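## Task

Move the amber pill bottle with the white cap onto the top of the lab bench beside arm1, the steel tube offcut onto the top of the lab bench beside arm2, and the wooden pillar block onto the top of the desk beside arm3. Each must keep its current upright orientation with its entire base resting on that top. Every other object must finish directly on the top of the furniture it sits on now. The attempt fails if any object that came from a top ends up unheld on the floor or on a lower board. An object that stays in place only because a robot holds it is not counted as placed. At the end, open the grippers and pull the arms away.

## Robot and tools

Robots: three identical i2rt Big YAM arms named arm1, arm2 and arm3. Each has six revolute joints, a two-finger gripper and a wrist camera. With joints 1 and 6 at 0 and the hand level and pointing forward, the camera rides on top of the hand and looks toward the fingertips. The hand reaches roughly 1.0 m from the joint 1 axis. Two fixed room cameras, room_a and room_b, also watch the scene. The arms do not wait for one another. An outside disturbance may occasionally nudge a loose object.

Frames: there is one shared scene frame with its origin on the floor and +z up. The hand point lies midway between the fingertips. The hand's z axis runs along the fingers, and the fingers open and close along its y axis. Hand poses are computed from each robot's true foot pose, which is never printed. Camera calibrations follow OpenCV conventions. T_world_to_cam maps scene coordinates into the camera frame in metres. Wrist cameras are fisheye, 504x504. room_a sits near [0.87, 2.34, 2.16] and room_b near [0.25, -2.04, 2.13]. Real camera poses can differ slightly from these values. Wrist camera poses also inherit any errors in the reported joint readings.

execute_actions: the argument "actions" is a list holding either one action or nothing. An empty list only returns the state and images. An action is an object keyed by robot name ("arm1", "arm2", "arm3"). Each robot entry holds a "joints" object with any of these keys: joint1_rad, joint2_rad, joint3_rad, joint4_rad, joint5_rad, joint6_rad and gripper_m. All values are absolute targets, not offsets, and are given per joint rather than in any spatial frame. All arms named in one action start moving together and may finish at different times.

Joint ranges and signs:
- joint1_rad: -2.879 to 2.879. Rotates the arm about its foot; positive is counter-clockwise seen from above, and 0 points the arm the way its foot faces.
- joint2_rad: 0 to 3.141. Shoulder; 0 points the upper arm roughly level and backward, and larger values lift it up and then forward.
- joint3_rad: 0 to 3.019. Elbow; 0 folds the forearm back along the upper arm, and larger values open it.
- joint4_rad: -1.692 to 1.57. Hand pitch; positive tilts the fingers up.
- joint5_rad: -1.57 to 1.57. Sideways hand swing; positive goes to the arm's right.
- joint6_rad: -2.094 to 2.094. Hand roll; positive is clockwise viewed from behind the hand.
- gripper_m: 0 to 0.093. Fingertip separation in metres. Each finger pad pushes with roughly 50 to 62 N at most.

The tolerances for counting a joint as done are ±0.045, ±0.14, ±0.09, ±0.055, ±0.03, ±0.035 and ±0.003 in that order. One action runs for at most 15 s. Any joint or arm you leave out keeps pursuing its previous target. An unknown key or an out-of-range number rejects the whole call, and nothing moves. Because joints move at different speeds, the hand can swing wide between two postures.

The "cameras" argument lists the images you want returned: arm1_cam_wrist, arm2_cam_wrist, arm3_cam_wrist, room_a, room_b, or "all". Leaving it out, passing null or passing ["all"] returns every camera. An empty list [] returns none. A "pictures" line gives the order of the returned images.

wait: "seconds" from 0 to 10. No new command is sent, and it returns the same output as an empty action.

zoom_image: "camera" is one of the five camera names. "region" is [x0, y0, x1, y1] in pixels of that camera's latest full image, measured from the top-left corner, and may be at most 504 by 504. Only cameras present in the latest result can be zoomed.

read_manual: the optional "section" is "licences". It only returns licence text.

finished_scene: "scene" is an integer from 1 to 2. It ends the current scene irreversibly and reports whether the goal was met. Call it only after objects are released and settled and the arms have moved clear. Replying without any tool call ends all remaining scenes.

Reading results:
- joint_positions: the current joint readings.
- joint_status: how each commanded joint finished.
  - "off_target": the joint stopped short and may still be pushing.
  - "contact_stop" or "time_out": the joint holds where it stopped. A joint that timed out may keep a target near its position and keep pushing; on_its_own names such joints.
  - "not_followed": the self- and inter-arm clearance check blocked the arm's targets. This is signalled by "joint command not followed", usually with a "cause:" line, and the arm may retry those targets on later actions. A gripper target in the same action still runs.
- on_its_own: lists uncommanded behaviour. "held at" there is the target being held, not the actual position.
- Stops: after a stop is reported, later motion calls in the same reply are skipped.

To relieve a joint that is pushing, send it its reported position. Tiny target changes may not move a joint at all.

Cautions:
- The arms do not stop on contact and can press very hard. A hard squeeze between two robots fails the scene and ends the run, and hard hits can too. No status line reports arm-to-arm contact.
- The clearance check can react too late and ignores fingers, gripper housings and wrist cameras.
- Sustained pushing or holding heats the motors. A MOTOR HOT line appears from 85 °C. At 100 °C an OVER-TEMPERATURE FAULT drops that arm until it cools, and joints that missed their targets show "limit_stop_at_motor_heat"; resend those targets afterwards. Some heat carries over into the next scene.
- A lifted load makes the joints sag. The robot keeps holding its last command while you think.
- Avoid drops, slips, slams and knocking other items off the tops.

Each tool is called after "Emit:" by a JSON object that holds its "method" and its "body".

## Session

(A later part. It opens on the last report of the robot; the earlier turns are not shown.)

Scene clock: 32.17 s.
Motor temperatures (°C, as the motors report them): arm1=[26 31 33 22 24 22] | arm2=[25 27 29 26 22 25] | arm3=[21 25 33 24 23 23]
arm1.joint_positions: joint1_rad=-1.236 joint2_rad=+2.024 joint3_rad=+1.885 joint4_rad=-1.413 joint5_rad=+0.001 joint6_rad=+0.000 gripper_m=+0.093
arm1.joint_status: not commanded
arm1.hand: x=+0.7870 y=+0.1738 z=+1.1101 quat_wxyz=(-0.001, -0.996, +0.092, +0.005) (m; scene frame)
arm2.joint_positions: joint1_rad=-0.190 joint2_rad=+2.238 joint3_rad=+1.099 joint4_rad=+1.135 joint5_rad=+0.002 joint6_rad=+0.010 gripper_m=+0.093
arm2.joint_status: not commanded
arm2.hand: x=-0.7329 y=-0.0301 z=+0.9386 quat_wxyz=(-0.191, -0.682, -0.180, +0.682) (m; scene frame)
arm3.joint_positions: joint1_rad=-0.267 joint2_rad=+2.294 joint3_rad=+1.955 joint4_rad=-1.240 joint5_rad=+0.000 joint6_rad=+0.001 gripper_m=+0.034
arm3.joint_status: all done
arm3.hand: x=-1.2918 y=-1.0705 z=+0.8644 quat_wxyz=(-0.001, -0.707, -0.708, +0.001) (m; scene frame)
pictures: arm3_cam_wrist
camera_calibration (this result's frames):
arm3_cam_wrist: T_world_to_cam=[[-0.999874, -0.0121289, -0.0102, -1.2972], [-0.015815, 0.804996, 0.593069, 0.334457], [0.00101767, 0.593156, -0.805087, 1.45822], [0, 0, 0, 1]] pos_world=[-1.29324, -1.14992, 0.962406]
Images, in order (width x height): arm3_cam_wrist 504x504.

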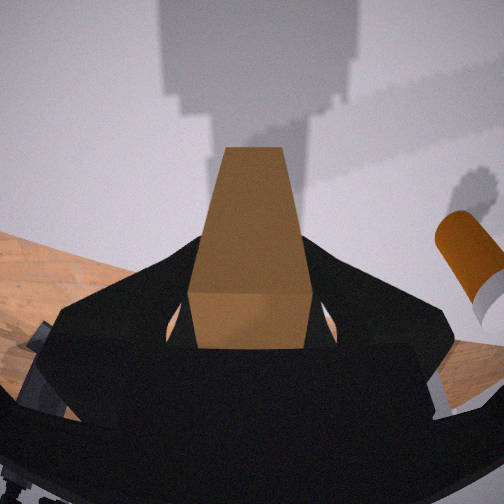

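Emit:
{"method": "execute_actions", "body": {"actions": [{"arm3":{"joints":{"gripper_m":0.093,"joint2_rad":2.294,"joint3_rad":1.96}}}], "cameras": []}}

Emit:
{"method": "execute_actions", "body": {"actions": [{"arm3":{"joints":{"joint2_rad":2.15,"joint3_rad":1.89,"joint4_rad":-1.31}}}], "cameras": []}}

Emit:
{"method": "execute_actions", "body": {"actions": [{"arm3":{"joints":{"joint1_rad":-0.533}}}], "cameras": []}}

Emit:
{"method": "execute_actions", "body": {"actions": [{"arm3":{"joints":{"joint2_rad":2.238,"joint3_rad":1.843,"joint4_rad":-1.145}}}], "cameras": ["arm3_cam_wrist","room_b"]}}

Emit:
{"method": "zoom_image", "body": {"camera": "room_b", "region": [0, 270, 70, 335]}}

Scene clock: 33.53 s.
Motor temperatures (°C, as the motors report them): arm1=[26 32 33 22 24 22] | arm2=[25 27 29 26 22 25] | arm3=[21 25 33 24 23 23]
arm1.joint_positions: joint1_rad=-1.236 joint2_rad=+2.024 joint3_rad=+1.885 joint4_rad=-1.413 joint5_rad=+0.001 joint6_rad=+0.000 gripper_m=+0.093
arm1.joint_status: not commanded
arm1.hand: x=+0.7870 y=+0.1738 z=+1.1101 quat_wxyz=(-0.001, -0.996, +0.092, +0.005) (m; scene frame)
arm2.joint_positions: joint1_rad=-0.190 joint2_rad=+2.238 joint3_rad=+1.099 joint4_rad=+1.135 joint5_rad=+0.002 joint6_rad=+0.010 gripper_m=+0.093
arm2.joint_status: not commanded
arm2.hand: x=-0.7329 y=-0.0301 z=+0.9386 quat_wxyz=(-0.191, -0.682, -0.180, +0.682) (m; scene frame)
arm3.joint_positions: joint1_rad=-0.267 joint2_rad=+2.294 joint3_rad=+1.955 joint4_rad=-1.240 joint5_rad=+0.000 joint6_rad=+0.001 gripper_m=+0.093
arm3.joint_status: all done
arm3.hand: x=-1.2918 y=-1.0705 z=+0.8644 quat_wxyz=(-0.001, -0.707, -0.708, +0.001) (m; scene frame)
pictures: none
No camera images: the call's "cameras" was empty. Leave "cameras" out to get every camera's image.

Scene clock: 34.63 s.
Motor temperatures (°C, as the motors report them): arm1=[26 32 33 22 24 22] | arm2=[25 27 29 26 22 25] | arm3=[21 25 33 24 23 23]
arm1.joint_positions: joint1_rad=-1.236 joint2_rad=+2.024 joint3_rad=+1.885 joint4_rad=-1.413 joint5_rad=+0.001 joint6_rad=+0.000 gripper_m=+0.093
arm1.joint_status: not commanded
arm1.hand: x=+0.7870 y=+0.1738 z=+1.1101 quat_wxyz=(-0.001, -0.996, +0.092, +0.005) (m; scene frame)
arm2.joint_positions: joint1_rad=-0.190 joint2_rad=+2.238 joint3_rad=+1.099 joint4_rad=+1.135 joint5_rad=+0.002 joint6_rad=+0.010 gripper_m=+0.093
arm2.joint_status: not commanded
arm2.hand: x=-0.7329 y=-0.0301 z=+0.9386 quat_wxyz=(-0.191, -0.682, -0.180, +0.682) (m; scene frame)
arm3.joint_positions: joint1_rad=-0.267 joint2_rad=+2.127 joint3_rad=+1.880 joint4_rad=-1.301 joint5_rad=+0.000 joint6_rad=+0.001 gripper_m=+0.093
arm3.joint_status: all done
arm3.hand: x=-1.2919 y=-1.0435 z=+0.9450 quat_wxyz=(-0.012, -0.707, -0.707, +0.012) (m; scene frame)
pictures: none
No camera images: the call's "cameras" was empty. Leave "cameras" out to get every camera's image.

Scene clock: 36.37 s.
Motor temperatures (°C, as the motors report them): arm1=[26 32 33 22 24 22] | arm2=[25 27 29 26 22 25] | arm3=[21 25 33 24 23 23]
arm1.joint_positions: joint1_rad=-1.236 joint2_rad=+2.024 joint3_rad=+1.885 joint4_rad=-1.413 joint5_rad=+0.001 joint6_rad=+0.000 gripper_m=+0.093
arm1.joint_status: not commanded
arm1.hand: x=+0.7870 y=+0.1738 z=+1.1101 quat_wxyz=(-0.001, -0.996, +0.092, +0.005) (m; scene frame)
arm2.joint_positions: joint1_rad=-0.190 joint2_rad=+2.238 joint3_rad=+1.099 joint4_rad=+1.135 joint5_rad=+0.002 joint6_rad=+0.010 gripper_m=+0.093
arm2.joint_status: not commanded
arm2.hand: x=-0.7329 y=-0.0301 z=+0.9386 quat_wxyz=(-0.191, -0.682, -0.180, +0.682) (m; scene frame)
arm3.joint_positions: joint1_rad=-0.528 joint2_rad=+2.127 joint3_rad=+1.880 joint4_rad=-1.301 joint5_rad=+0.001 joint6_rad=+0.001 gripper_m=+0.093
arm3.joint_status: all done
arm3.hand: x=-1.4617 y=-1.0214 z=+0.9447 quat_wxyz=(-0.012, -0.793, -0.609, +0.013) (m; scene frame)
pictures: none
No camera images: the call's "cameras" was empty. Leave "cameras" out to get every camera's image.

Scene clock: 37.37 s.
Motor temperatures (°C, as the motors report them): arm1=[26 32 33 22 24 22] | arm2=[25 27 29 26 22 25] | arm3=[21 25 33 24 23 23]
arm1.joint_positions: joint1_rad=-1.236 joint2_rad=+2.024 joint3_rad=+1.885 joint4_rad=-1.413 joint5_rad=+0.001 joint6_rad=+0.000 gripper_m=+0.093
arm1.joint_status: not commanded
arm1.hand: x=+0.7870 y=+0.1738 z=+1.1101 quat_wxyz=(-0.001, -0.996, +0.092, +0.005) (m; scene frame)
arm2.joint_positions: joint1_rad=-0.190 joint2_rad=+2.238 joint3_rad=+1.099 joint4_rad=+1.135 joint5_rad=+0.002 joint6_rad=+0.010 gripper_m=+0.093
arm2.joint_status: not commanded
arm2.hand: x=-0.7329 y=-0.0301 z=+0.9386 quat_wxyz=(-0.191, -0.682, -0.180, +0.682) (m; scene frame)
arm3.joint_positions: joint1_rad=-0.528 joint2_rad=+2.242 joint3_rad=+1.834 joint4_rad=-1.157 joint5_rad=+0.001 joint6_rad=+0.001 gripper_m=+0.093
arm3.joint_status: all done
arm3.hand: x=-1.4635 y=-1.0294 z=+0.8547 quat_wxyz=(-0.006, -0.793, -0.609, +0.006) (m; scene frame)
pictures: arm3_cam_wrist, room_b
camera_calibration (this result's frames):
arm3_cam_wrist: T_world_to_cam=[[-0.968982, 0.246825, -0.0123135, -1.15483], [0.193832, 0.789962, 0.581712, 0.605553], [0.153309, 0.561282, -0.813301, 1.62325], [0, 0, 0, 1]] pos_world=[-1.48524, -1.10442, 0.953712]
Images, in order (width x height): arm3_cam_wrist 504x504, room_b 504x504.

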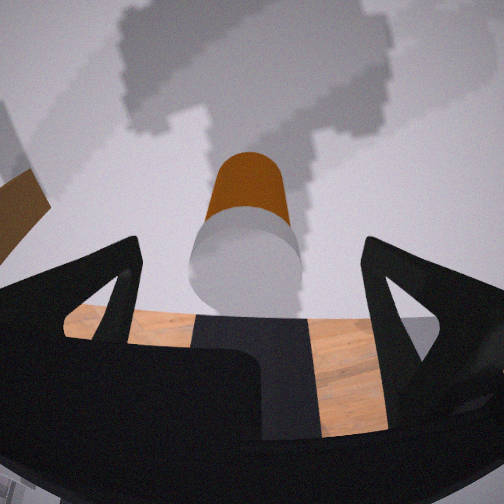

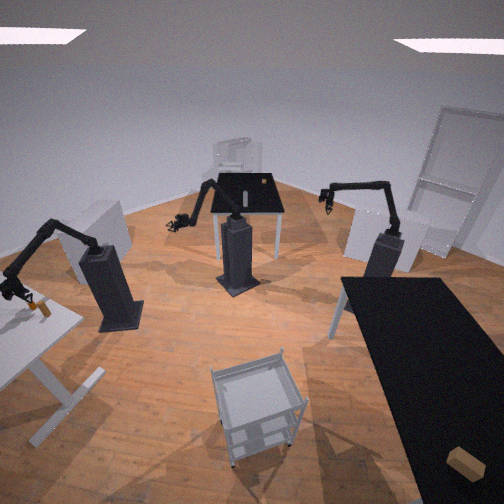

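Region (0, 270, 70, 335) of room_b's 504x504 image, scaled by 7.200, with more detail than that image has; it fills the top 468 rows of this view, and the rest is white.

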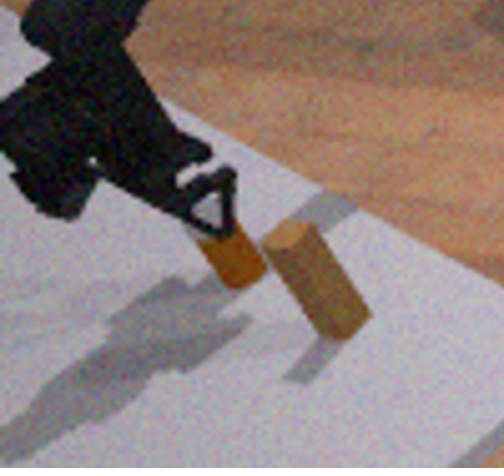

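Emit:
{"method": "execute_actions", "body": {"actions": [{"arm3":{"joints":{"joint2_rad":2.278}}}], "cameras": ["arm3_cam_wrist"]}}

Emit:
{"method": "execute_actions", "body": {"actions": [{"arm3":{"joints":{"gripper_m":0}}}], "cameras": ["arm3_cam_wrist"]}}

Scene clock: 38.43 s.
Motor temperatures (°C, as the motors report them): arm1=[26 32 34 22 24 22] | arm2=[25 27 29 26 22 25] | arm3=[21 26 33 24 23 23]
arm1.joint_positions: joint1_rad=-1.236 joint2_rad=+2.024 joint3_rad=+1.885 joint4_rad=-1.413 joint5_rad=+0.001 joint6_rad=+0.000 gripper_m=+0.093
arm1.joint_status: not commanded
arm1.hand: x=+0.7870 y=+0.1738 z=+1.1101 quat_wxyz=(-0.001, -0.996, +0.092, +0.005) (m; scene frame)
arm2.joint_positions: joint1_rad=-0.190 joint2_rad=+2.238 joint3_rad=+1.099 joint4_rad=+1.135 joint5_rad=+0.002 joint6_rad=+0.010 gripper_m=+0.093
arm2.joint_status: not commanded
arm2.hand: x=-0.7329 y=-0.0301 z=+0.9386 quat_wxyz=(-0.191, -0.682, -0.180, +0.682) (m; scene frame)
arm3.joint_positions: joint1_rad=-0.528 joint2_rad=+2.252 joint3_rad=+1.834 joint4_rad=-1.157 joint5_rad=+0.001 joint6_rad=+0.001 gripper_m=+0.093
arm3.joint_status: all done
arm3.hand: x=-1.4631 y=-1.0281 z=+0.8485 quat_wxyz=(-0.003, -0.793, -0.609, +0.002) (m; scene frame)
pictures: arm3_cam_wrist
camera_calibration (this result's frames):
arm3_cam_wrist: T_world_to_cam=[[-0.96896, 0.246908, -0.0124074, -1.15467], [0.192374, 0.78457, 0.589442, 0.593799], [0.155272, 0.568758, -0.807716, 1.62332], [0, 0, 0, 1]] pos_world=[-1.48512, -1.10405, 0.946844]
Images, in order (width x height): arm3_cam_wrist 504x504.

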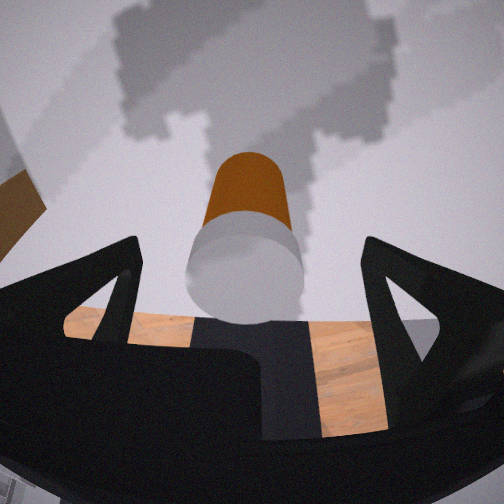

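Scene clock: 39.13 s.
Motor temperatures (°C, as the motors report them): arm1=[26 32 34 22 24 22] | arm2=[25 27 29 26 22 25] | arm3=[21 26 33 24 23 23]
arm1.joint_positions: joint1_rad=-1.236 joint2_rad=+2.024 joint3_rad=+1.885 joint4_rad=-1.413 joint5_rad=+0.001 joint6_rad=+0.000 gripper_m=+0.093
arm1.joint_status: not commanded
arm1.hand: x=+0.7870 y=+0.1738 z=+1.1101 quat_wxyz=(-0.001, -0.996, +0.092, +0.005) (m; scene frame)
arm2.joint_positions: joint1_rad=-0.190 joint2_rad=+2.238 joint3_rad=+1.099 joint4_rad=+1.135 joint5_rad=+0.002 joint6_rad=+0.010 gripper_m=+0.093
arm2.joint_status: not commanded
arm2.hand: x=-0.7329 y=-0.0301 z=+0.9386 quat_wxyz=(-0.191, -0.682, -0.180, +0.682) (m; scene frame)
arm3.joint_positions: joint1_rad=-0.528 joint2_rad=+2.252 joint3_rad=+1.834 joint4_rad=-1.157 joint5_rad=+0.001 joint6_rad=+0.001 gripper_m=+0.044
arm3.joint_status: gripper_m off_target (ended at +0.044, target +0.000)
arm3.hand: x=-1.4631 y=-1.0281 z=+0.8485 quat_wxyz=(-0.003, -0.793, -0.609, +0.002) (m; scene frame)
pictures: arm3_cam_wrist
camera_calibration (this result's frames):
arm3_cam_wrist: T_world_to_cam=[[-0.96896, 0.246908, -0.0124074, -1.15467], [0.192374, 0.78457, 0.589442, 0.593799], [0.155272, 0.568758, -0.807716, 1.62332], [0, 0, 0, 1]] pos_world=[-1.48512, -1.10405, 0.946844]
Images, in order (width x height): arm3_cam_wrist 504x504.

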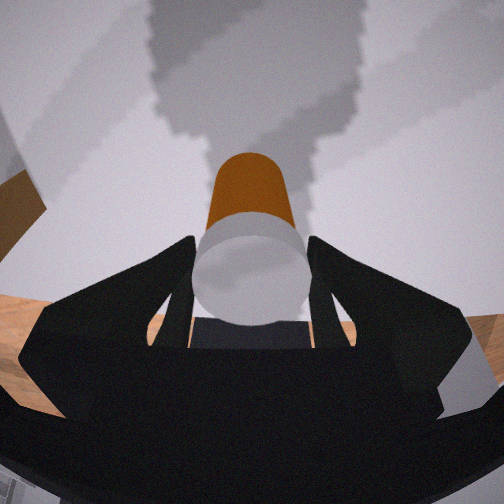

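Emit:
{"method": "execute_actions", "body": {"actions": [{"arm3":{"joints":{"joint2_rad":1.70,"joint3_rad":1.55,"joint4_rad":-1.41}}}], "cameras": ["arm3_cam_wrist"]}}

Emit:
{"method": "execute_actions", "body": {"actions": [{"arm3":{"joints":{"joint1_rad":1.855,"joint3_rad":1.39,"joint4_rad":-1.262}},"arm2":{"joints":{"joint2_rad":2.335,"joint3_rad":1.35,"joint4_rad":1.02}}}], "cameras": ["arm2_cam_wrist"]}}

Scene clock: 41.30 s.
Motor temperatures (°C, as the motors report them): arm1=[26 32 34 22 24 22] | arm2=[25 27 29 26 22 25] | arm3=[21 26 32 24 23 23]
arm1.joint_positions: joint1_rad=-1.236 joint2_rad=+2.024 joint3_rad=+1.885 joint4_rad=-1.413 joint5_rad=+0.001 joint6_rad=+0.000 gripper_m=+0.093
arm1.joint_status: not commanded
arm1.hand: x=+0.7870 y=+0.1738 z=+1.1101 quat_wxyz=(-0.001, -0.996, +0.092, +0.005) (m; scene frame)
arm2.joint_positions: joint1_rad=-0.190 joint2_rad=+2.238 joint3_rad=+1.099 joint4_rad=+1.135 joint5_rad=+0.002 joint6_rad=+0.010 gripper_m=+0.093
arm2.joint_status: not commanded
arm2.hand: x=-0.7329 y=-0.0301 z=+0.9386 quat_wxyz=(-0.191, -0.682, -0.180, +0.682) (m; scene frame)
arm3.joint_positions: joint1_rad=-0.528 joint2_rad=+1.701 joint3_rad=+1.540 joint4_rad=-1.401 joint5_rad=+0.001 joint6_rad=+0.001 gripper_m=+0.044
arm3.joint_status: all done
arm3.hand: x=-1.4264 y=-0.8868 z=+1.0560 quat_wxyz=(-0.007, -0.793, -0.609, +0.007) (m; scene frame)
pictures: arm3_cam_wrist
camera_calibration (this result's frames):
arm3_cam_wrist: T_world_to_cam=[[-0.968989, 0.246799, -0.0122833, -1.15165], [0.194295, 0.791672, 0.579228, 0.373374], [0.152677, 0.558879, -0.815073, 1.70016], [0, 0, 0, 1]] pos_world=[-1.44805, -0.961548, 1.15534]
Images, in order (width x height): arm3_cam_wrist 504x504.

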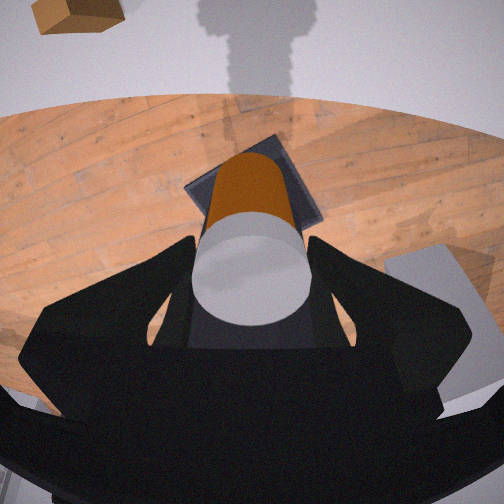

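Scene clock: 43.67 s.
Motor temperatures (°C, as the motors report them): arm1=[26 32 34 22 24 22] | arm2=[25 27 29 26 22 25] | arm3=[21 26 32 24 23 23]
arm1.joint_positions: joint1_rad=-1.236 joint2_rad=+2.024 joint3_rad=+1.885 joint4_rad=-1.413 joint5_rad=+0.001 joint6_rad=+0.000 gripper_m=+0.093
arm1.joint_status: not commanded
arm1.hand: x=+0.7870 y=+0.1738 z=+1.1101 quat_wxyz=(-0.001, -0.996, +0.092, +0.005) (m; scene frame)
arm2.joint_positions: joint1_rad=-0.190 joint2_rad=+2.327 joint3_rad=+1.321 joint4_rad=+1.027 joint5_rad=+0.002 joint6_rad=+0.010 gripper_m=+0.093
arm2.joint_status: all done
arm2.hand: x=-0.7896 y=-0.0634 z=+0.9423 quat_wxyz=(-0.193, -0.674, -0.177, +0.690) (m; scene frame)
arm3.joint_positions: joint1_rad=+1.862 joint2_rad=+1.702 joint3_rad=+1.386 joint4_rad=-1.261 joint5_rad=-0.001 joint6_rad=+0.001 gripper_m=+0.044
arm3.joint_status: all done
arm3.hand: x=-0.8695 y=-0.1219 z=+0.9892 quat_wxyz=(+0.005, +0.276, -0.961, +0.006) (m; scene frame)
pictures: arm2_cam_wrist
camera_calibration (this result's frames):
arm2_cam_wrist: T_world_to_cam=[[-0.5114, 0.85934, -0.0021301, -0.351702], [0.490472, 0.289847, -0.821843, 1.18317], [-0.705625, -0.421336, -0.56971, 0.0726444], [0, 0, 0, 1]] pos_world=[-0.708912, -0.0100985, 1.01302]
Images, in order (width x height): arm2_cam_wrist 504x504.

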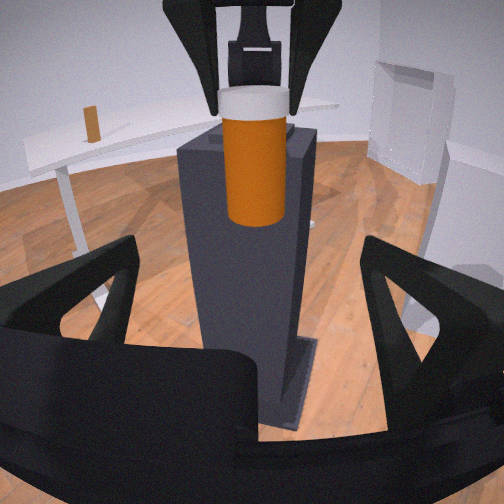

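Emit:
{"method": "execute_actions", "body": {"actions": [{"arm2":{"joints":{"joint2_rad":2.547,"joint3_rad":1.825,"joint4_rad":0.75}},"arm1":{"joints":{"joint2_rad":2.075,"joint3_rad":1.96,"joint4_rad":-1.39}}}], "cameras": ["arm2_cam_wrist","arm3_cam_wrist"]}}

Scene clock: 45.43 s.
Motor temperatures (°C, as the motors report them): arm1=[26 32 34 22 24 22] | arm2=[25 28 30 26 22 25] | arm3=[21 26 32 24 23 23]
arm1.joint_positions: joint1_rad=-1.236 joint2_rad=+2.073 joint3_rad=+1.903 joint4_rad=-1.399 joint5_rad=+0.001 joint6_rad=+0.000 gripper_m=+0.093
arm1.joint_status: all done
arm1.hand: x=+0.7786 y=+0.1753 z=+1.0864 quat_wxyz=(-0.002, -0.996, +0.092, -0.004) (m; scene frame)
arm2.joint_positions: joint1_rad=-0.190 joint2_rad=+2.531 joint3_rad=+1.788 joint4_rad=+0.755 joint5_rad=+0.002 joint6_rad=+0.010 gripper_m=+0.093
arm2.joint_status: all done
arm2.hand: x=-0.8904 y=-0.1228 z=+0.9379 quat_wxyz=(-0.192, -0.677, -0.178, +0.687) (m; scene frame)
arm3.joint_positions: joint1_rad=+1.862 joint2_rad=+1.702 joint3_rad=+1.386 joint4_rad=-1.261 joint5_rad=-0.001 joint6_rad=+0.001 gripper_m=+0.044
arm3.joint_status: not commanded
arm3.hand: x=-0.8695 y=-0.1219 z=+0.9892 quat_wxyz=(+0.005, +0.276, -0.961, +0.006) (m; scene frame)
pictures: arm2_cam_wrist, arm3_cam_wrist
camera_calibration (this result's frames):
arm2_cam_wrist: T_world_to_cam=[[-0.511426, 0.859325, -0.00216921, -0.352217], [0.496384, 0.29336, -0.817033, 1.24739], [-0.70146, -0.418929, -0.576587, -0.0155043], [0, 0, 0, 1]] pos_world=[-0.810192, -0.0697599, 1.00945]
arm3_cam_wrist: T_world_to_cam=[[0.539798, -0.841794, -0.00096945, 0.366357], [-0.6691, -0.429757, 0.606312, -1.22803], [-0.510806, -0.326638, -0.795226, 0.428666], [0, 0, 0, 1]] pos_world=[-0.800466, -0.0793381, 1.08581]
Images, in order (width x height): arm2_cam_wrist 504x504, arm3_cam_wrist 504x504.

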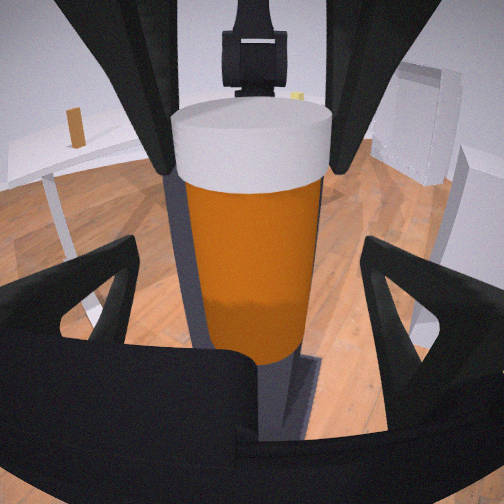

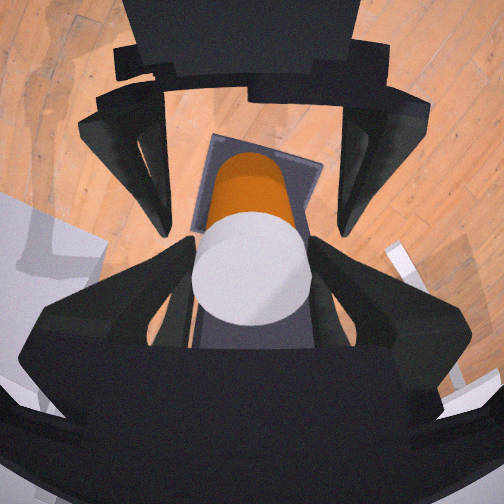

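Emit:
{"method": "execute_actions", "body": {"actions": [{"arm2":{"joints":{"gripper_m":0}}}], "cameras": []}}

Emit:
{"method": "execute_actions", "body": {"actions": [{"arm3":{"joints":{"gripper_m":0.093}}}], "cameras": ["arm3_cam_wrist"]}}

Emit:
{"method": "execute_actions", "body": {"actions": [{"arm3":{"joints":{"joint2_rad":1.55,"joint3_rad":1.45,"joint4_rad":-1.45}}}], "cameras": []}}

Emit:
{"method": "execute_actions", "body": {"actions": [{"arm2":{"joints":{"joint1_rad":2.226,"joint3_rad":1.81}},"arm3":{"joints":{"joint2_rad":0.6,"joint3_rad":0.9,"joint4_rad":-1.0}}}], "cameras": ["arm1_cam_wrist"]}}

Scene clock: 46.63 s.
Motor temperatures (°C, as the motors report them): arm1=[26 32 35 22 24 22] | arm2=[25 28 30 26 22 25] | arm3=[21 26 32 24 23 23]
arm1.joint_positions: joint1_rad=-1.236 joint2_rad=+2.073 joint3_rad=+1.903 joint4_rad=-1.399 joint5_rad=+0.001 joint6_rad=+0.000 gripper_m=+0.093
arm1.joint_status: not commanded
arm1.hand: x=+0.7786 y=+0.1753 z=+1.0864 quat_wxyz=(-0.002, -0.996, +0.092, -0.004) (m; scene frame)
arm2.joint_positions: joint1_rad=-0.191 joint2_rad=+2.531 joint3_rad=+1.788 joint4_rad=+0.755 joint5_rad=+0.002 joint6_rad=+0.005 gripper_m=+0.040
arm2.joint_status: gripper_m off_target (ended at +0.040, target +0.000)
arm2.hand: x=-0.8908 y=-0.1222 z=+0.9379 quat_wxyz=(-0.191, -0.677, -0.179, +0.688) (m; scene frame)
arm3.joint_positions: joint1_rad=+1.862 joint2_rad=+1.702 joint3_rad=+1.386 joint4_rad=-1.261 joint5_rad=+0.004 joint6_rad=+0.001 gripper_m=+0.044
arm3.joint_status: not commanded
arm3.hand: x=-0.8689 y=-0.1227 z=+0.9892 quat_wxyz=(+0.004, +0.276, -0.961, +0.009) (m; scene frame)
pictures: none
No camera images: the call's "cameras" was empty. Leave "cameras" out to get every camera's image.

Scene clock: 47.33 s.
Motor temperatures (°C, as the motors report them): arm1=[26 32 35 22 24 22] | arm2=[25 28 30 26 22 25] | arm3=[21 26 32 24 23 23]
arm1.joint_positions: joint1_rad=-1.236 joint2_rad=+2.073 joint3_rad=+1.903 joint4_rad=-1.399 joint5_rad=+0.001 joint6_rad=+0.000 gripper_m=+0.093
arm1.joint_status: not commanded
arm1.hand: x=+0.7786 y=+0.1753 z=+1.0864 quat_wxyz=(-0.002, -0.996, +0.092, -0.004) (m; scene frame)
arm2.joint_positions: joint1_rad=-0.191 joint2_rad=+2.531 joint3_rad=+1.788 joint4_rad=+0.755 joint5_rad=+0.002 joint6_rad=+0.008 gripper_m=+0.040
arm2.joint_status: not commanded
arm2.hand: x=-0.8908 y=-0.1222 z=+0.9379 quat_wxyz=(-0.192, -0.677, -0.178, +0.688) (m; scene frame)
arm3.joint_positions: joint1_rad=+1.862 joint2_rad=+1.702 joint3_rad=+1.386 joint4_rad=-1.261 joint5_rad=+0.003 joint6_rad=+0.001 gripper_m=+0.093
arm3.joint_status: all done
arm3.hand: x=-0.8690 y=-0.1226 z=+0.9892 quat_wxyz=(+0.005, +0.276, -0.961, +0.008) (m; scene frame)
pictures: arm3_cam_wrist
camera_calibration (this result's frames):
arm3_cam_wrist: T_world_to_cam=[[0.539839, -0.841763, 0.00284194, 0.361779], [-0.670306, -0.427833, 0.60634, -1.22888], [-0.509179, -0.329231, -0.7952, 0.429739], [0, 0, 0, 1]] pos_world=[-0.800214, -0.0797395, 1.08582]
Images, in order (width x height): arm3_cam_wrist 504x504.

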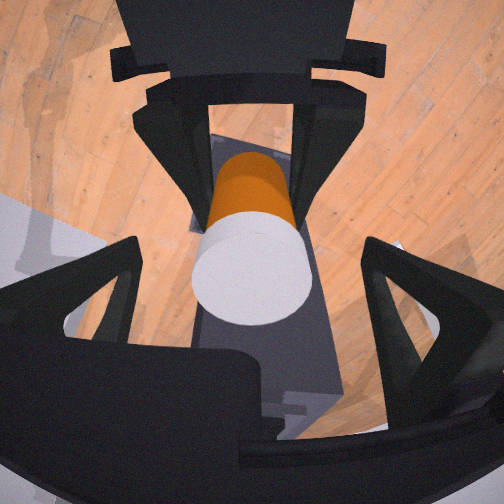

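Scene clock: 48.53 s.
Motor temperatures (°C, as the motors report them): arm1=[26 32 36 22 24 22] | arm2=[25 28 31 26 22 25] | arm3=[21 26 33 24 23 23]
arm1.joint_positions: joint1_rad=-1.236 joint2_rad=+2.073 joint3_rad=+1.903 joint4_rad=-1.399 joint5_rad=+0.001 joint6_rad=+0.000 gripper_m=+0.093
arm1.joint_status: not commanded
arm1.hand: x=+0.7786 y=+0.1753 z=+1.0864 quat_wxyz=(-0.002, -0.996, +0.092, -0.004) (m; scene frame)
arm2.joint_positions: joint1_rad=-0.191 joint2_rad=+2.531 joint3_rad=+1.788 joint4_rad=+0.755 joint5_rad=+0.002 joint6_rad=+0.009 gripper_m=+0.040
arm2.joint_status: not commanded
arm2.hand: x=-0.8908 y=-0.1222 z=+0.9379 quat_wxyz=(-0.192, -0.677, -0.178, +0.688) (m; scene frame)
arm3.joint_positions: joint1_rad=+1.862 joint2_rad=+1.535 joint3_rad=+1.423 joint4_rad=-1.440 joint5_rad=+0.003 joint6_rad=+0.001 gripper_m=+0.093
arm3.joint_status: all done
arm3.hand: x=-0.9027 y=-0.1426 z=+1.0800 quat_wxyz=(-0.008, +0.276, -0.961, +0.004) (m; scene frame)
pictures: none
No camera images: the call's "cameras" was empty. Leave "cameras" out to get every camera's image.

Scene clock: 51.30 s.
Motor temperatures (°C, as the motors report them): arm1=[26 32 36 22 24 22] | arm2=[25 28 31 26 22 25] | arm3=[21 25 33 24 24 23]
arm1.joint_positions: joint1_rad=-1.236 joint2_rad=+2.073 joint3_rad=+1.903 joint4_rad=-1.399 joint5_rad=+0.001 joint6_rad=+0.000 gripper_m=+0.093
arm1.joint_status: not commanded
arm1.hand: x=+0.7786 y=+0.1753 z=+1.0864 quat_wxyz=(-0.002, -0.996, +0.092, -0.004) (m; scene frame)
arm2.joint_positions: joint1_rad=+2.219 joint2_rad=+2.531 joint3_rad=+1.788 joint4_rad=+0.755 joint5_rad=-0.001 joint6_rad=+0.012 gripper_m=+0.040
arm2.joint_status: all done
arm2.hand: x=+0.7644 y=+0.1531 z=+0.9301 quat_wxyz=(-0.707, -0.071, -0.700, +0.070) (m; scene frame)
arm3.joint_positions: joint1_rad=+1.862 joint2_rad=+0.593 joint3_rad=+0.902 joint4_rad=-1.017 joint5_rad=+0.003 joint6_rad=+0.001 gripper_m=+0.093
arm3.joint_status: all done
arm3.hand: x=-1.0415 y=-0.2281 z=+1.2126 quat_wxyz=(-0.400, +0.253, -0.874, -0.109) (m; scene frame)
pictures: arm1_cam_wrist
camera_calibration (this result's frames):
arm1_cam_wrist: T_world_to_cam=[[0.182314, 0.983214, -0.00720104, -0.309054], [0.787533, -0.141637, 0.599775, -1.23776], [0.588687, -0.115018, -0.800136, 0.553961], [0, 0, 0, 1]] pos_world=[0.705012, 0.192269, 1.1834]
Images, in order (width x height): arm1_cam_wrist 504x504.

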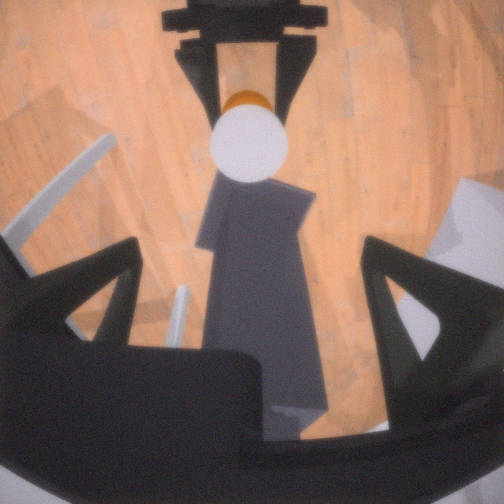

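Emit:
{"method": "execute_actions", "body": {"actions": [{"arm1":{"joints":{"joint2_rad":2.18,"joint3_rad":1.882,"joint4_rad":-1.248}}}], "cameras": ["arm1_cam_wrist","arm2_cam_wrist"]}}

Scene clock: 52.67 s.
Motor temperatures (°C, as the motors report them): arm1=[26 32 36 22 24 22] | arm2=[25 28 31 26 22 25] | arm3=[21 25 33 24 24 23]
arm1.joint_positions: joint1_rad=-1.236 joint2_rad=+2.201 joint3_rad=+1.873 joint4_rad=-1.258 joint5_rad=+0.001 joint6_rad=+0.000 gripper_m=+0.093
arm1.joint_status: all done
arm1.hand: x=+0.7620 y=+0.1780 z=+0.9951 quat_wxyz=(-0.002, -0.996, +0.092, -0.011) (m; scene frame)
arm2.joint_positions: joint1_rad=+2.219 joint2_rad=+2.531 joint3_rad=+1.788 joint4_rad=+0.755 joint5_rad=-0.001 joint6_rad=+0.012 gripper_m=+0.040
arm2.joint_status: not commanded
arm2.hand: x=+0.7644 y=+0.1531 z=+0.9301 quat_wxyz=(-0.707, -0.071, -0.700, +0.070) (m; scene frame)
arm3.joint_positions: joint1_rad=+1.862 joint2_rad=+0.593 joint3_rad=+0.902 joint4_rad=-1.017 joint5_rad=+0.003 joint6_rad=+0.001 gripper_m=+0.093
arm3.joint_status: not commanded
arm3.hand: x=-1.0415 y=-0.2281 z=+1.2126 quat_wxyz=(-0.400, +0.253, -0.874, -0.109) (m; scene frame)
pictures: arm1_cam_wrist, arm2_cam_wrist
camera_calibration (this result's frames):
arm1_cam_wrist: T_world_to_cam=[[0.182365, 0.983204, -0.00720823, -0.309408], [0.778453, -0.139902, 0.611914, -1.17507], [0.600628, -0.117203, -0.790891, 0.473056], [0, 0, 0, 1]] pos_world=[0.687034, 0.19526, 1.09095]
arm2_cam_wrist: T_world_to_cam=[[-0.191815, -0.981373, 0.0106623, 0.28259], [-0.574513, 0.103471, -0.811929, 1.18163], [0.795702, -0.161866, -0.583659, 0.0791606], [0, 0, 0, 1]] pos_world=[0.670078, 0.167876, 1.00259]
Images, in order (width x height): arm1_cam_wrist 504x504, arm2_cam_wrist 504x504.

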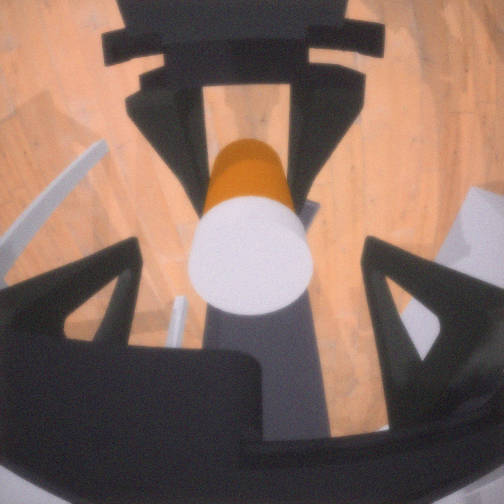

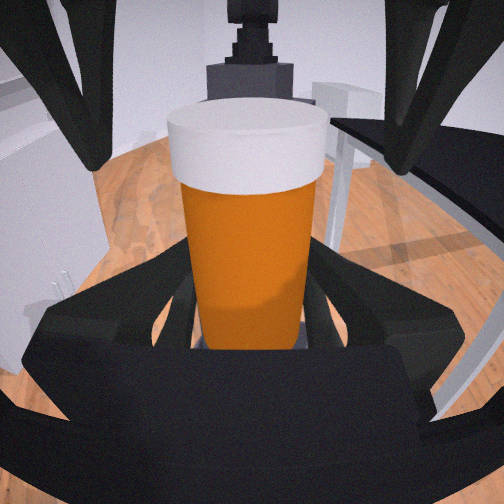

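Emit:
{"method": "execute_actions", "body": {"actions": [{"arm1":{"joints":{"gripper_m":0}}}], "cameras": []}}

Emit:
{"method": "execute_actions", "body": {"actions": [{"arm2":{"joints":{"gripper_m":0.093}}}], "cameras": []}}

Emit:
{"method": "execute_actions", "body": {"actions": [{"arm1":{"joints":{"joint2_rad":2.08,"joint4_rad":-1.37}},"arm2":{"joints":{"joint2_rad":2.24,"joint3_rad":1.10,"joint4_rad":1.14}}}], "cameras": ["arm1_cam_wrist"]}}

Emit:
{"method": "execute_actions", "body": {"actions": [{"arm1":{"joints":{"joint1_rad":0.5,"joint2_rad":2.15,"joint3_rad":1.68,"joint4_rad":-1.075}}}], "cameras": []}}

Emit:
{"method": "execute_actions", "body": {"actions": [{"arm1":{"joints":{"joint2_rad":2.25,"joint3_rad":1.63,"joint4_rad":-0.93}}}], "cameras": ["arm1_cam_wrist","arm2_cam_wrist"]}}

Emit:
{"method": "zoom_image", "body": {"camera": "arm2_cam_wrist", "region": [370, 70, 490, 180]}}

Scene clock: 54.10 s.
Motor temperatures (°C, as the motors report them): arm1=[26 33 36 22 24 22] | arm2=[25 29 31 26 22 25] | arm3=[21 25 33 24 24 23]
arm1.joint_positions: joint1_rad=-1.236 joint2_rad=+2.201 joint3_rad=+1.873 joint4_rad=-1.258 joint5_rad=-0.001 joint6_rad=+0.000 gripper_m=+0.044
arm1.joint_status: gripper_m off_target (ended at +0.044, target +0.000)
arm1.hand: x=+0.7620 y=+0.1777 z=+0.9951 quat_wxyz=(-0.003, -0.996, +0.092, -0.011) (m; scene frame)
arm2.joint_positions: joint1_rad=+2.219 joint2_rad=+2.531 joint3_rad=+1.788 joint4_rad=+0.753 joint5_rad=+0.000 joint6_rad=+0.012 gripper_m=+0.040
arm2.joint_status: not commanded
arm2.hand: x=+0.7645 y=+0.1534 z=+0.9298 quat_wxyz=(-0.707, -0.071, -0.700, +0.070) (m; scene frame)
arm3.joint_positions: joint1_rad=+1.862 joint2_rad=+0.593 joint3_rad=+0.902 joint4_rad=-1.017 joint5_rad=+0.003 joint6_rad=+0.001 gripper_m=+0.093
arm3.joint_status: not commanded
arm3.hand: x=-1.0415 y=-0.2281 z=+1.2126 quat_wxyz=(-0.400, +0.253, -0.874, -0.109) (m; scene frame)
pictures: none
No camera images: the call's "cameras" was empty. Leave "cameras" out to get every camera's image.

Scene clock: 54.80 s.
Motor temperatures (°C, as the motors report them): arm1=[26 33 36 22 24 22] | arm2=[25 29 31 26 22 25] | arm3=[21 25 33 24 24 23]
arm1.joint_positions: joint1_rad=-1.236 joint2_rad=+2.201 joint3_rad=+1.873 joint4_rad=-1.258 joint5_rad=-0.001 joint6_rad=+0.000 gripper_m=+0.044
arm1.joint_status: not commanded
arm1.hand: x=+0.7620 y=+0.1777 z=+0.9951 quat_wxyz=(-0.003, -0.996, +0.092, -0.011) (m; scene frame)
arm2.joint_positions: joint1_rad=+2.219 joint2_rad=+2.531 joint3_rad=+1.788 joint4_rad=+0.753 joint5_rad=+0.000 joint6_rad=+0.012 gripper_m=+0.093
arm2.joint_status: all done
arm2.hand: x=+0.7645 y=+0.1534 z=+0.9298 quat_wxyz=(-0.707, -0.071, -0.700, +0.070) (m; scene frame)
arm3.joint_positions: joint1_rad=+1.862 joint2_rad=+0.593 joint3_rad=+0.902 joint4_rad=-1.017 joint5_rad=+0.003 joint6_rad=+0.001 gripper_m=+0.093
arm3.joint_status: not commanded
arm3.hand: x=-1.0415 y=-0.2281 z=+1.2126 quat_wxyz=(-0.400, +0.253, -0.874, -0.109) (m; scene frame)
pictures: none
No camera images: the call's "cameras" was empty. Leave "cameras" out to get every camera's image.

Scene clock: 56.27 s.
Motor temperatures (°C, as the motors report them): arm1=[26 33 36 22 24 22] | arm2=[25 29 31 26 22 25] | arm3=[21 25 33 24 24 23]
arm1.joint_positions: joint1_rad=-1.236 joint2_rad=+2.097 joint3_rad=+1.873 joint4_rad=-1.362 joint5_rad=-0.001 joint6_rad=+0.000 gripper_m=+0.044
arm1.joint_status: all done
arm1.hand: x=+0.7795 y=+0.1747 z=+1.0605 quat_wxyz=(-0.003, -0.996, +0.092, -0.012) (m; scene frame)
arm2.joint_positions: joint1_rad=+2.219 joint2_rad=+2.239 joint3_rad=+1.098 joint4_rad=+1.134 joint5_rad=+0.000 joint6_rad=+0.012 gripper_m=+0.093
arm2.joint_status: all done
arm2.hand: x=+0.5849 y=+0.1898 z=+0.9308 quat_wxyz=(-0.701, -0.072, -0.706, +0.069) (m; scene frame)
arm3.joint_positions: joint1_rad=+1.862 joint2_rad=+0.593 joint3_rad=+0.902 joint4_rad=-1.017 joint5_rad=+0.003 joint6_rad=+0.001 gripper_m=+0.093
arm3.joint_status: not commanded
arm3.hand: x=-1.0415 y=-0.2281 z=+1.2126 quat_wxyz=(-0.400, +0.253, -0.874, -0.109) (m; scene frame)
pictures: arm1_cam_wrist
camera_calibration (this result's frames):
arm1_cam_wrist: T_world_to_cam=[[0.182027, 0.983255, -0.00874309, -0.307028], [0.778214, -0.138622, 0.612508, -1.22985], [0.60104, -0.118297, -0.790416, 0.513271], [0, 0, 0, 1]] pos_world=[0.704477, 0.192121, 1.15631]
Images, in order (width x height): arm1_cam_wrist 504x504.

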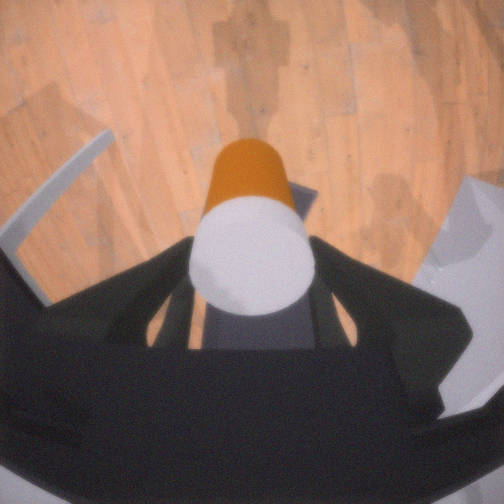

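Scene clock: 58.40 s.
Motor temperatures (°C, as the motors report them): arm1=[26 33 35 22 24 22] | arm2=[25 29 31 26 22 25] | arm3=[21 24 33 24 24 23]
arm1.joint_positions: joint1_rad=+0.506 joint2_rad=+2.182 joint3_rad=+1.678 joint4_rad=-1.070 joint5_rad=-0.003 joint6_rad=+0.000 gripper_m=+0.044
arm1.joint_status: all done
arm1.hand: x=+1.4015 y=-0.5714 z=+0.9477 quat_wxyz=(-0.004, -0.711, -0.703, -0.003) (m; scene frame)
arm2.joint_positions: joint1_rad=+2.219 joint2_rad=+2.239 joint3_rad=+1.098 joint4_rad=+1.134 joint5_rad=+0.000 joint6_rad=+0.012 gripper_m=+0.093
arm2.joint_status: not commanded
arm2.hand: x=+0.5849 y=+0.1898 z=+0.9308 quat_wxyz=(-0.701, -0.072, -0.706, +0.069) (m; scene frame)
arm3.joint_positions: joint1_rad=+1.862 joint2_rad=+0.593 joint3_rad=+0.902 joint4_rad=-1.017 joint5_rad=+0.003 joint6_rad=+0.001 gripper_m=+0.093
arm3.joint_status: not commanded
arm3.hand: x=-1.0415 y=-0.2281 z=+1.2126 quat_wxyz=(-0.400, +0.253, -0.874, -0.109) (m; scene frame)
pictures: none
No camera images: the call's "cameras" was empty. Leave "cameras" out to get every camera's image.

Scene clock: 59.40 s.
Motor temperatures (°C, as the motors report them): arm1=[26 33 35 22 24 22] | arm2=[25 29 31 26 22 25] | arm3=[21 24 33 24 24 23]
arm1.joint_positions: joint1_rad=+0.506 joint2_rad=+2.264 joint3_rad=+1.624 joint4_rad=-0.940 joint5_rad=-0.003 joint6_rad=+0.000 gripper_m=+0.044
arm1.joint_status: all done
arm1.hand: x=+1.4021 y=-0.5635 z=+0.8805 quat_wxyz=(-0.002, -0.711, -0.703, -0.005) (m; scene frame)
arm2.joint_positions: joint1_rad=+2.219 joint2_rad=+2.239 joint3_rad=+1.098 joint4_rad=+1.134 joint5_rad=+0.000 joint6_rad=+0.012 gripper_m=+0.093
arm2.joint_status: not commanded
arm2.hand: x=+0.5849 y=+0.1898 z=+0.9308 quat_wxyz=(-0.701, -0.072, -0.706, +0.069) (m; scene frame)
arm3.joint_positions: joint1_rad=+1.862 joint2_rad=+0.593 joint3_rad=+0.902 joint4_rad=-1.017 joint5_rad=+0.003 joint6_rad=+0.001 gripper_m=+0.093
arm3.joint_status: not commanded
arm3.hand: x=-1.0415 y=-0.2281 z=+1.2126 quat_wxyz=(-0.400, +0.253, -0.874, -0.109) (m; scene frame)
pictures: arm1_cam_wrist, arm2_cam_wrist
camera_calibration (this result's frames):
arm1_cam_wrist: T_world_to_cam=[[-0.999816, 0.0115233, -0.0153416, 1.41924], [0.0000924471, 0.802455, 0.596713, -0.0712516], [0.0191871, 0.596601, -0.802308, 1.13861], [0, 0, 0, 1]] pos_world=[1.39714, -0.638476, 0.977809]
arm2_cam_wrist: T_world_to_cam=[[-0.191791, -0.981383, 0.010145, 0.284621], [-0.589207, 0.106869, -0.800883, 1.07291], [0.78489, -0.159579, -0.598734, 0.248291], [0, 0, 0, 1]] pos_world=[0.491873, 0.204284, 1.00505]
Images, in order (width x height): arm1_cam_wrist 504x504, arm2_cam_wrist 504x504.

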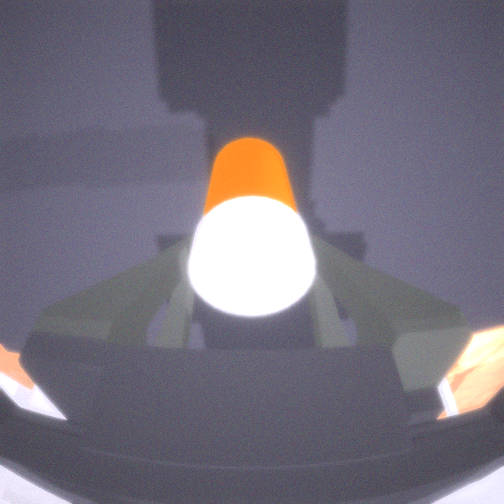

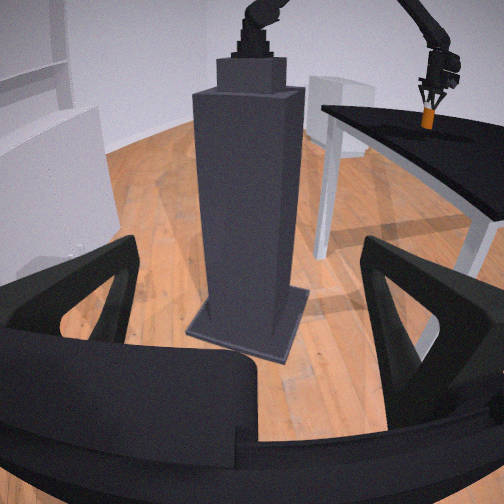

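Region (370, 70, 490, 180) of arm2_cam_wrist's 504x504 image, scaled by 4.200, with more detail than that image has; it fills the top 462 rows of this view, and the rest is white.

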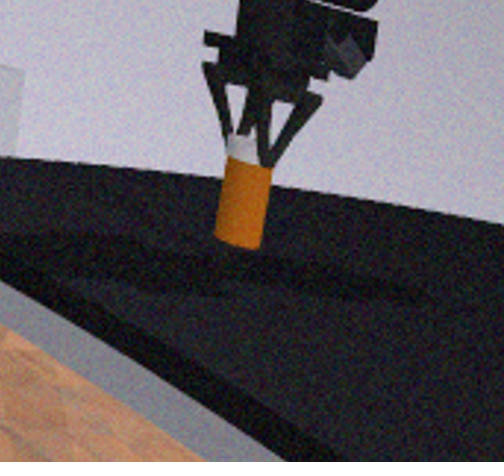

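Emit:
{"method": "execute_actions", "body": {"actions": [{"arm1":{"joints":{"joint2_rad":2.305,"joint4_rad":-0.885}}}], "cameras": ["arm1_cam_wrist","arm2_cam_wrist"]}}

Emit:
{"method": "zoom_image", "body": {"camera": "arm2_cam_wrist", "region": [370, 70, 490, 180]}}

Scene clock: 60.70 s.
Motor temperatures (°C, as the motors report them): arm1=[26 33 35 22 24 22] | arm2=[25 29 31 26 22 25] | arm3=[21 24 33 24 24 23]
arm1.joint_positions: joint1_rad=+0.506 joint2_rad=+2.305 joint3_rad=+1.624 joint4_rad=-0.893 joint5_rad=-0.003 joint6_rad=+0.000 gripper_m=+0.044
arm1.joint_status: all done
arm1.hand: x=+1.4022 y=-0.5653 z=+0.8560 quat_wxyz=(-0.004, -0.711, -0.703, -0.003) (m; scene frame)
arm2.joint_positions: joint1_rad=+2.219 joint2_rad=+2.239 joint3_rad=+1.098 joint4_rad=+1.134 joint5_rad=+0.000 joint6_rad=+0.012 gripper_m=+0.093
arm2.joint_status: not commanded
arm2.hand: x=+0.5849 y=+0.1898 z=+0.9308 quat_wxyz=(-0.701, -0.072, -0.706, +0.069) (m; scene frame)
arm3.joint_positions: joint1_rad=+1.862 joint2_rad=+0.593 joint3_rad=+0.902 joint4_rad=-1.017 joint5_rad=+0.003 joint6_rad=+0.001 gripper_m=+0.093
arm3.joint_status: not commanded
arm3.hand: x=-1.0415 y=-0.2281 z=+1.2126 quat_wxyz=(-0.400, +0.253, -0.874, -0.109) (m; scene frame)
pictures: arm1_cam_wrist, arm2_cam_wrist
camera_calibration (this result's frames):
arm1_cam_wrist: T_world_to_cam=[[-0.999822, 0.0114825, -0.0149551, 1.41865], [0.000398133, 0.805853, 0.592115, -0.0497184], [0.0188505, 0.592004, -0.805714, 1.12082], [0, 0, 0, 1]] pos_world=[1.39729, -0.639752, 0.953713]
arm2_cam_wrist: T_world_to_cam=[[-0.191791, -0.981383, 0.010145, 0.284621], [-0.589207, 0.106869, -0.800883, 1.07291], [0.78489, -0.159579, -0.598734, 0.248291], [0, 0, 0, 1]] pos_world=[0.491873, 0.204284, 1.00505]
Images, in order (width x height): arm1_cam_wrist 504x504, arm2_cam_wrist 504x504.

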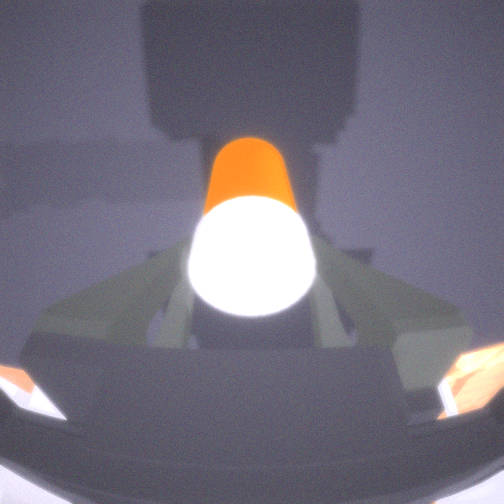

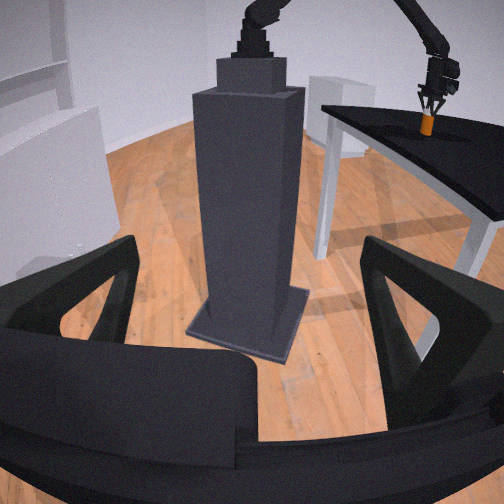

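Region (370, 70, 490, 180) of arm2_cam_wrist's 504x504 image, scaled by 4.200, with more detail than that image has; it fills the top 462 rows of this view, and the rest is white.

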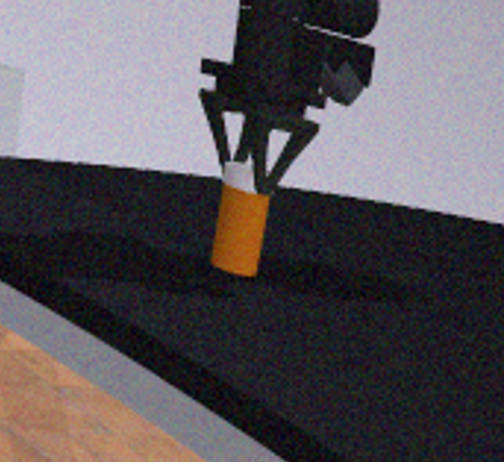

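Emit:
{"method": "execute_actions", "body": {"actions": [{"arm1":{"joints":{"joint2_rad":2.335}}}], "cameras": ["arm1_cam_wrist","arm2_cam_wrist"]}}

Emit:
{"method": "zoom_image", "body": {"camera": "arm2_cam_wrist", "region": [370, 70, 490, 180]}}

Scene clock: 61.40 s.
Motor temperatures (°C, as the motors report them): arm1=[26 33 35 22 24 22] | arm2=[25 29 30 26 22 25] | arm3=[21 24 33 24 24 23]
arm1.joint_positions: joint1_rad=+0.506 joint2_rad=+2.306 joint3_rad=+1.624 joint4_rad=-0.893 joint5_rad=-0.003 joint6_rad=+0.000 gripper_m=+0.044
arm1.joint_status: all done
arm1.hand: x=+1.4022 y=-0.5650 z=+0.8553 quat_wxyz=(-0.004, -0.711, -0.703, -0.004) (m; scene frame)
arm2.joint_positions: joint1_rad=+2.219 joint2_rad=+2.239 joint3_rad=+1.098 joint4_rad=+1.134 joint5_rad=+0.000 joint6_rad=+0.012 gripper_m=+0.093
arm2.joint_status: not commanded
arm2.hand: x=+0.5849 y=+0.1898 z=+0.9308 quat_wxyz=(-0.701, -0.072, -0.706, +0.069) (m; scene frame)
arm3.joint_positions: joint1_rad=+1.862 joint2_rad=+0.593 joint3_rad=+0.902 joint4_rad=-1.017 joint5_rad=+0.003 joint6_rad=+0.001 gripper_m=+0.093
arm3.joint_status: not commanded
arm3.hand: x=-1.0415 y=-0.2281 z=+1.2126 quat_wxyz=(-0.400, +0.253, -0.874, -0.109) (m; scene frame)
pictures: arm1_cam_wrist, arm2_cam_wrist
camera_calibration (this result's frames):
arm1_cam_wrist: T_world_to_cam=[[-0.999822, 0.0114903, -0.0149561, 1.41865], [0.00038228, 0.805175, 0.593037, -0.0506892], [0.0188565, 0.592926, -0.805036, 1.12003], [0, 0, 0, 1]] pos_world=[1.3973, -0.63958, 0.95294]
arm2_cam_wrist: T_world_to_cam=[[-0.191791, -0.981383, 0.010145, 0.284621], [-0.589207, 0.106869, -0.800883, 1.07291], [0.78489, -0.159579, -0.598734, 0.248291], [0, 0, 0, 1]] pos_world=[0.491873, 0.204284, 1.00505]
Images, in order (width x height): arm1_cam_wrist 504x504, arm2_cam_wrist 504x504.

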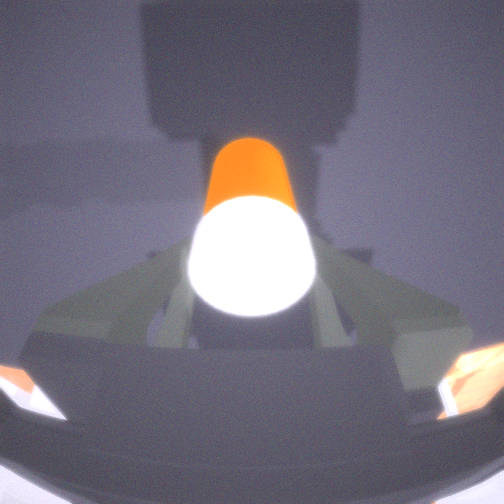

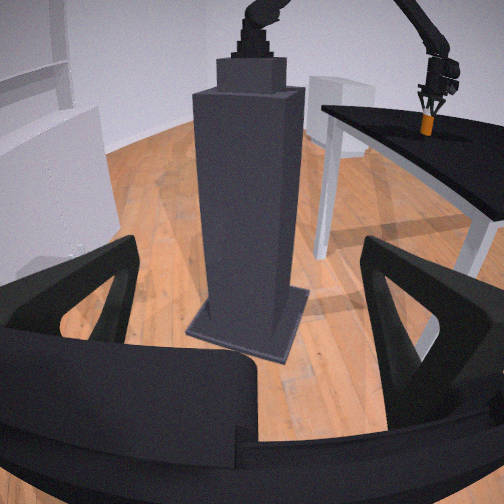

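Region (370, 70, 490, 180) of arm2_cam_wrist's 504x504 image, scaled by 4.200, with more detail than that image has; it fills the top 462 rows of this view, and the rest is white.

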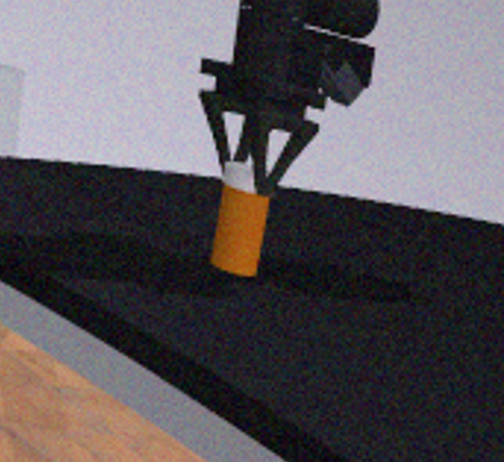

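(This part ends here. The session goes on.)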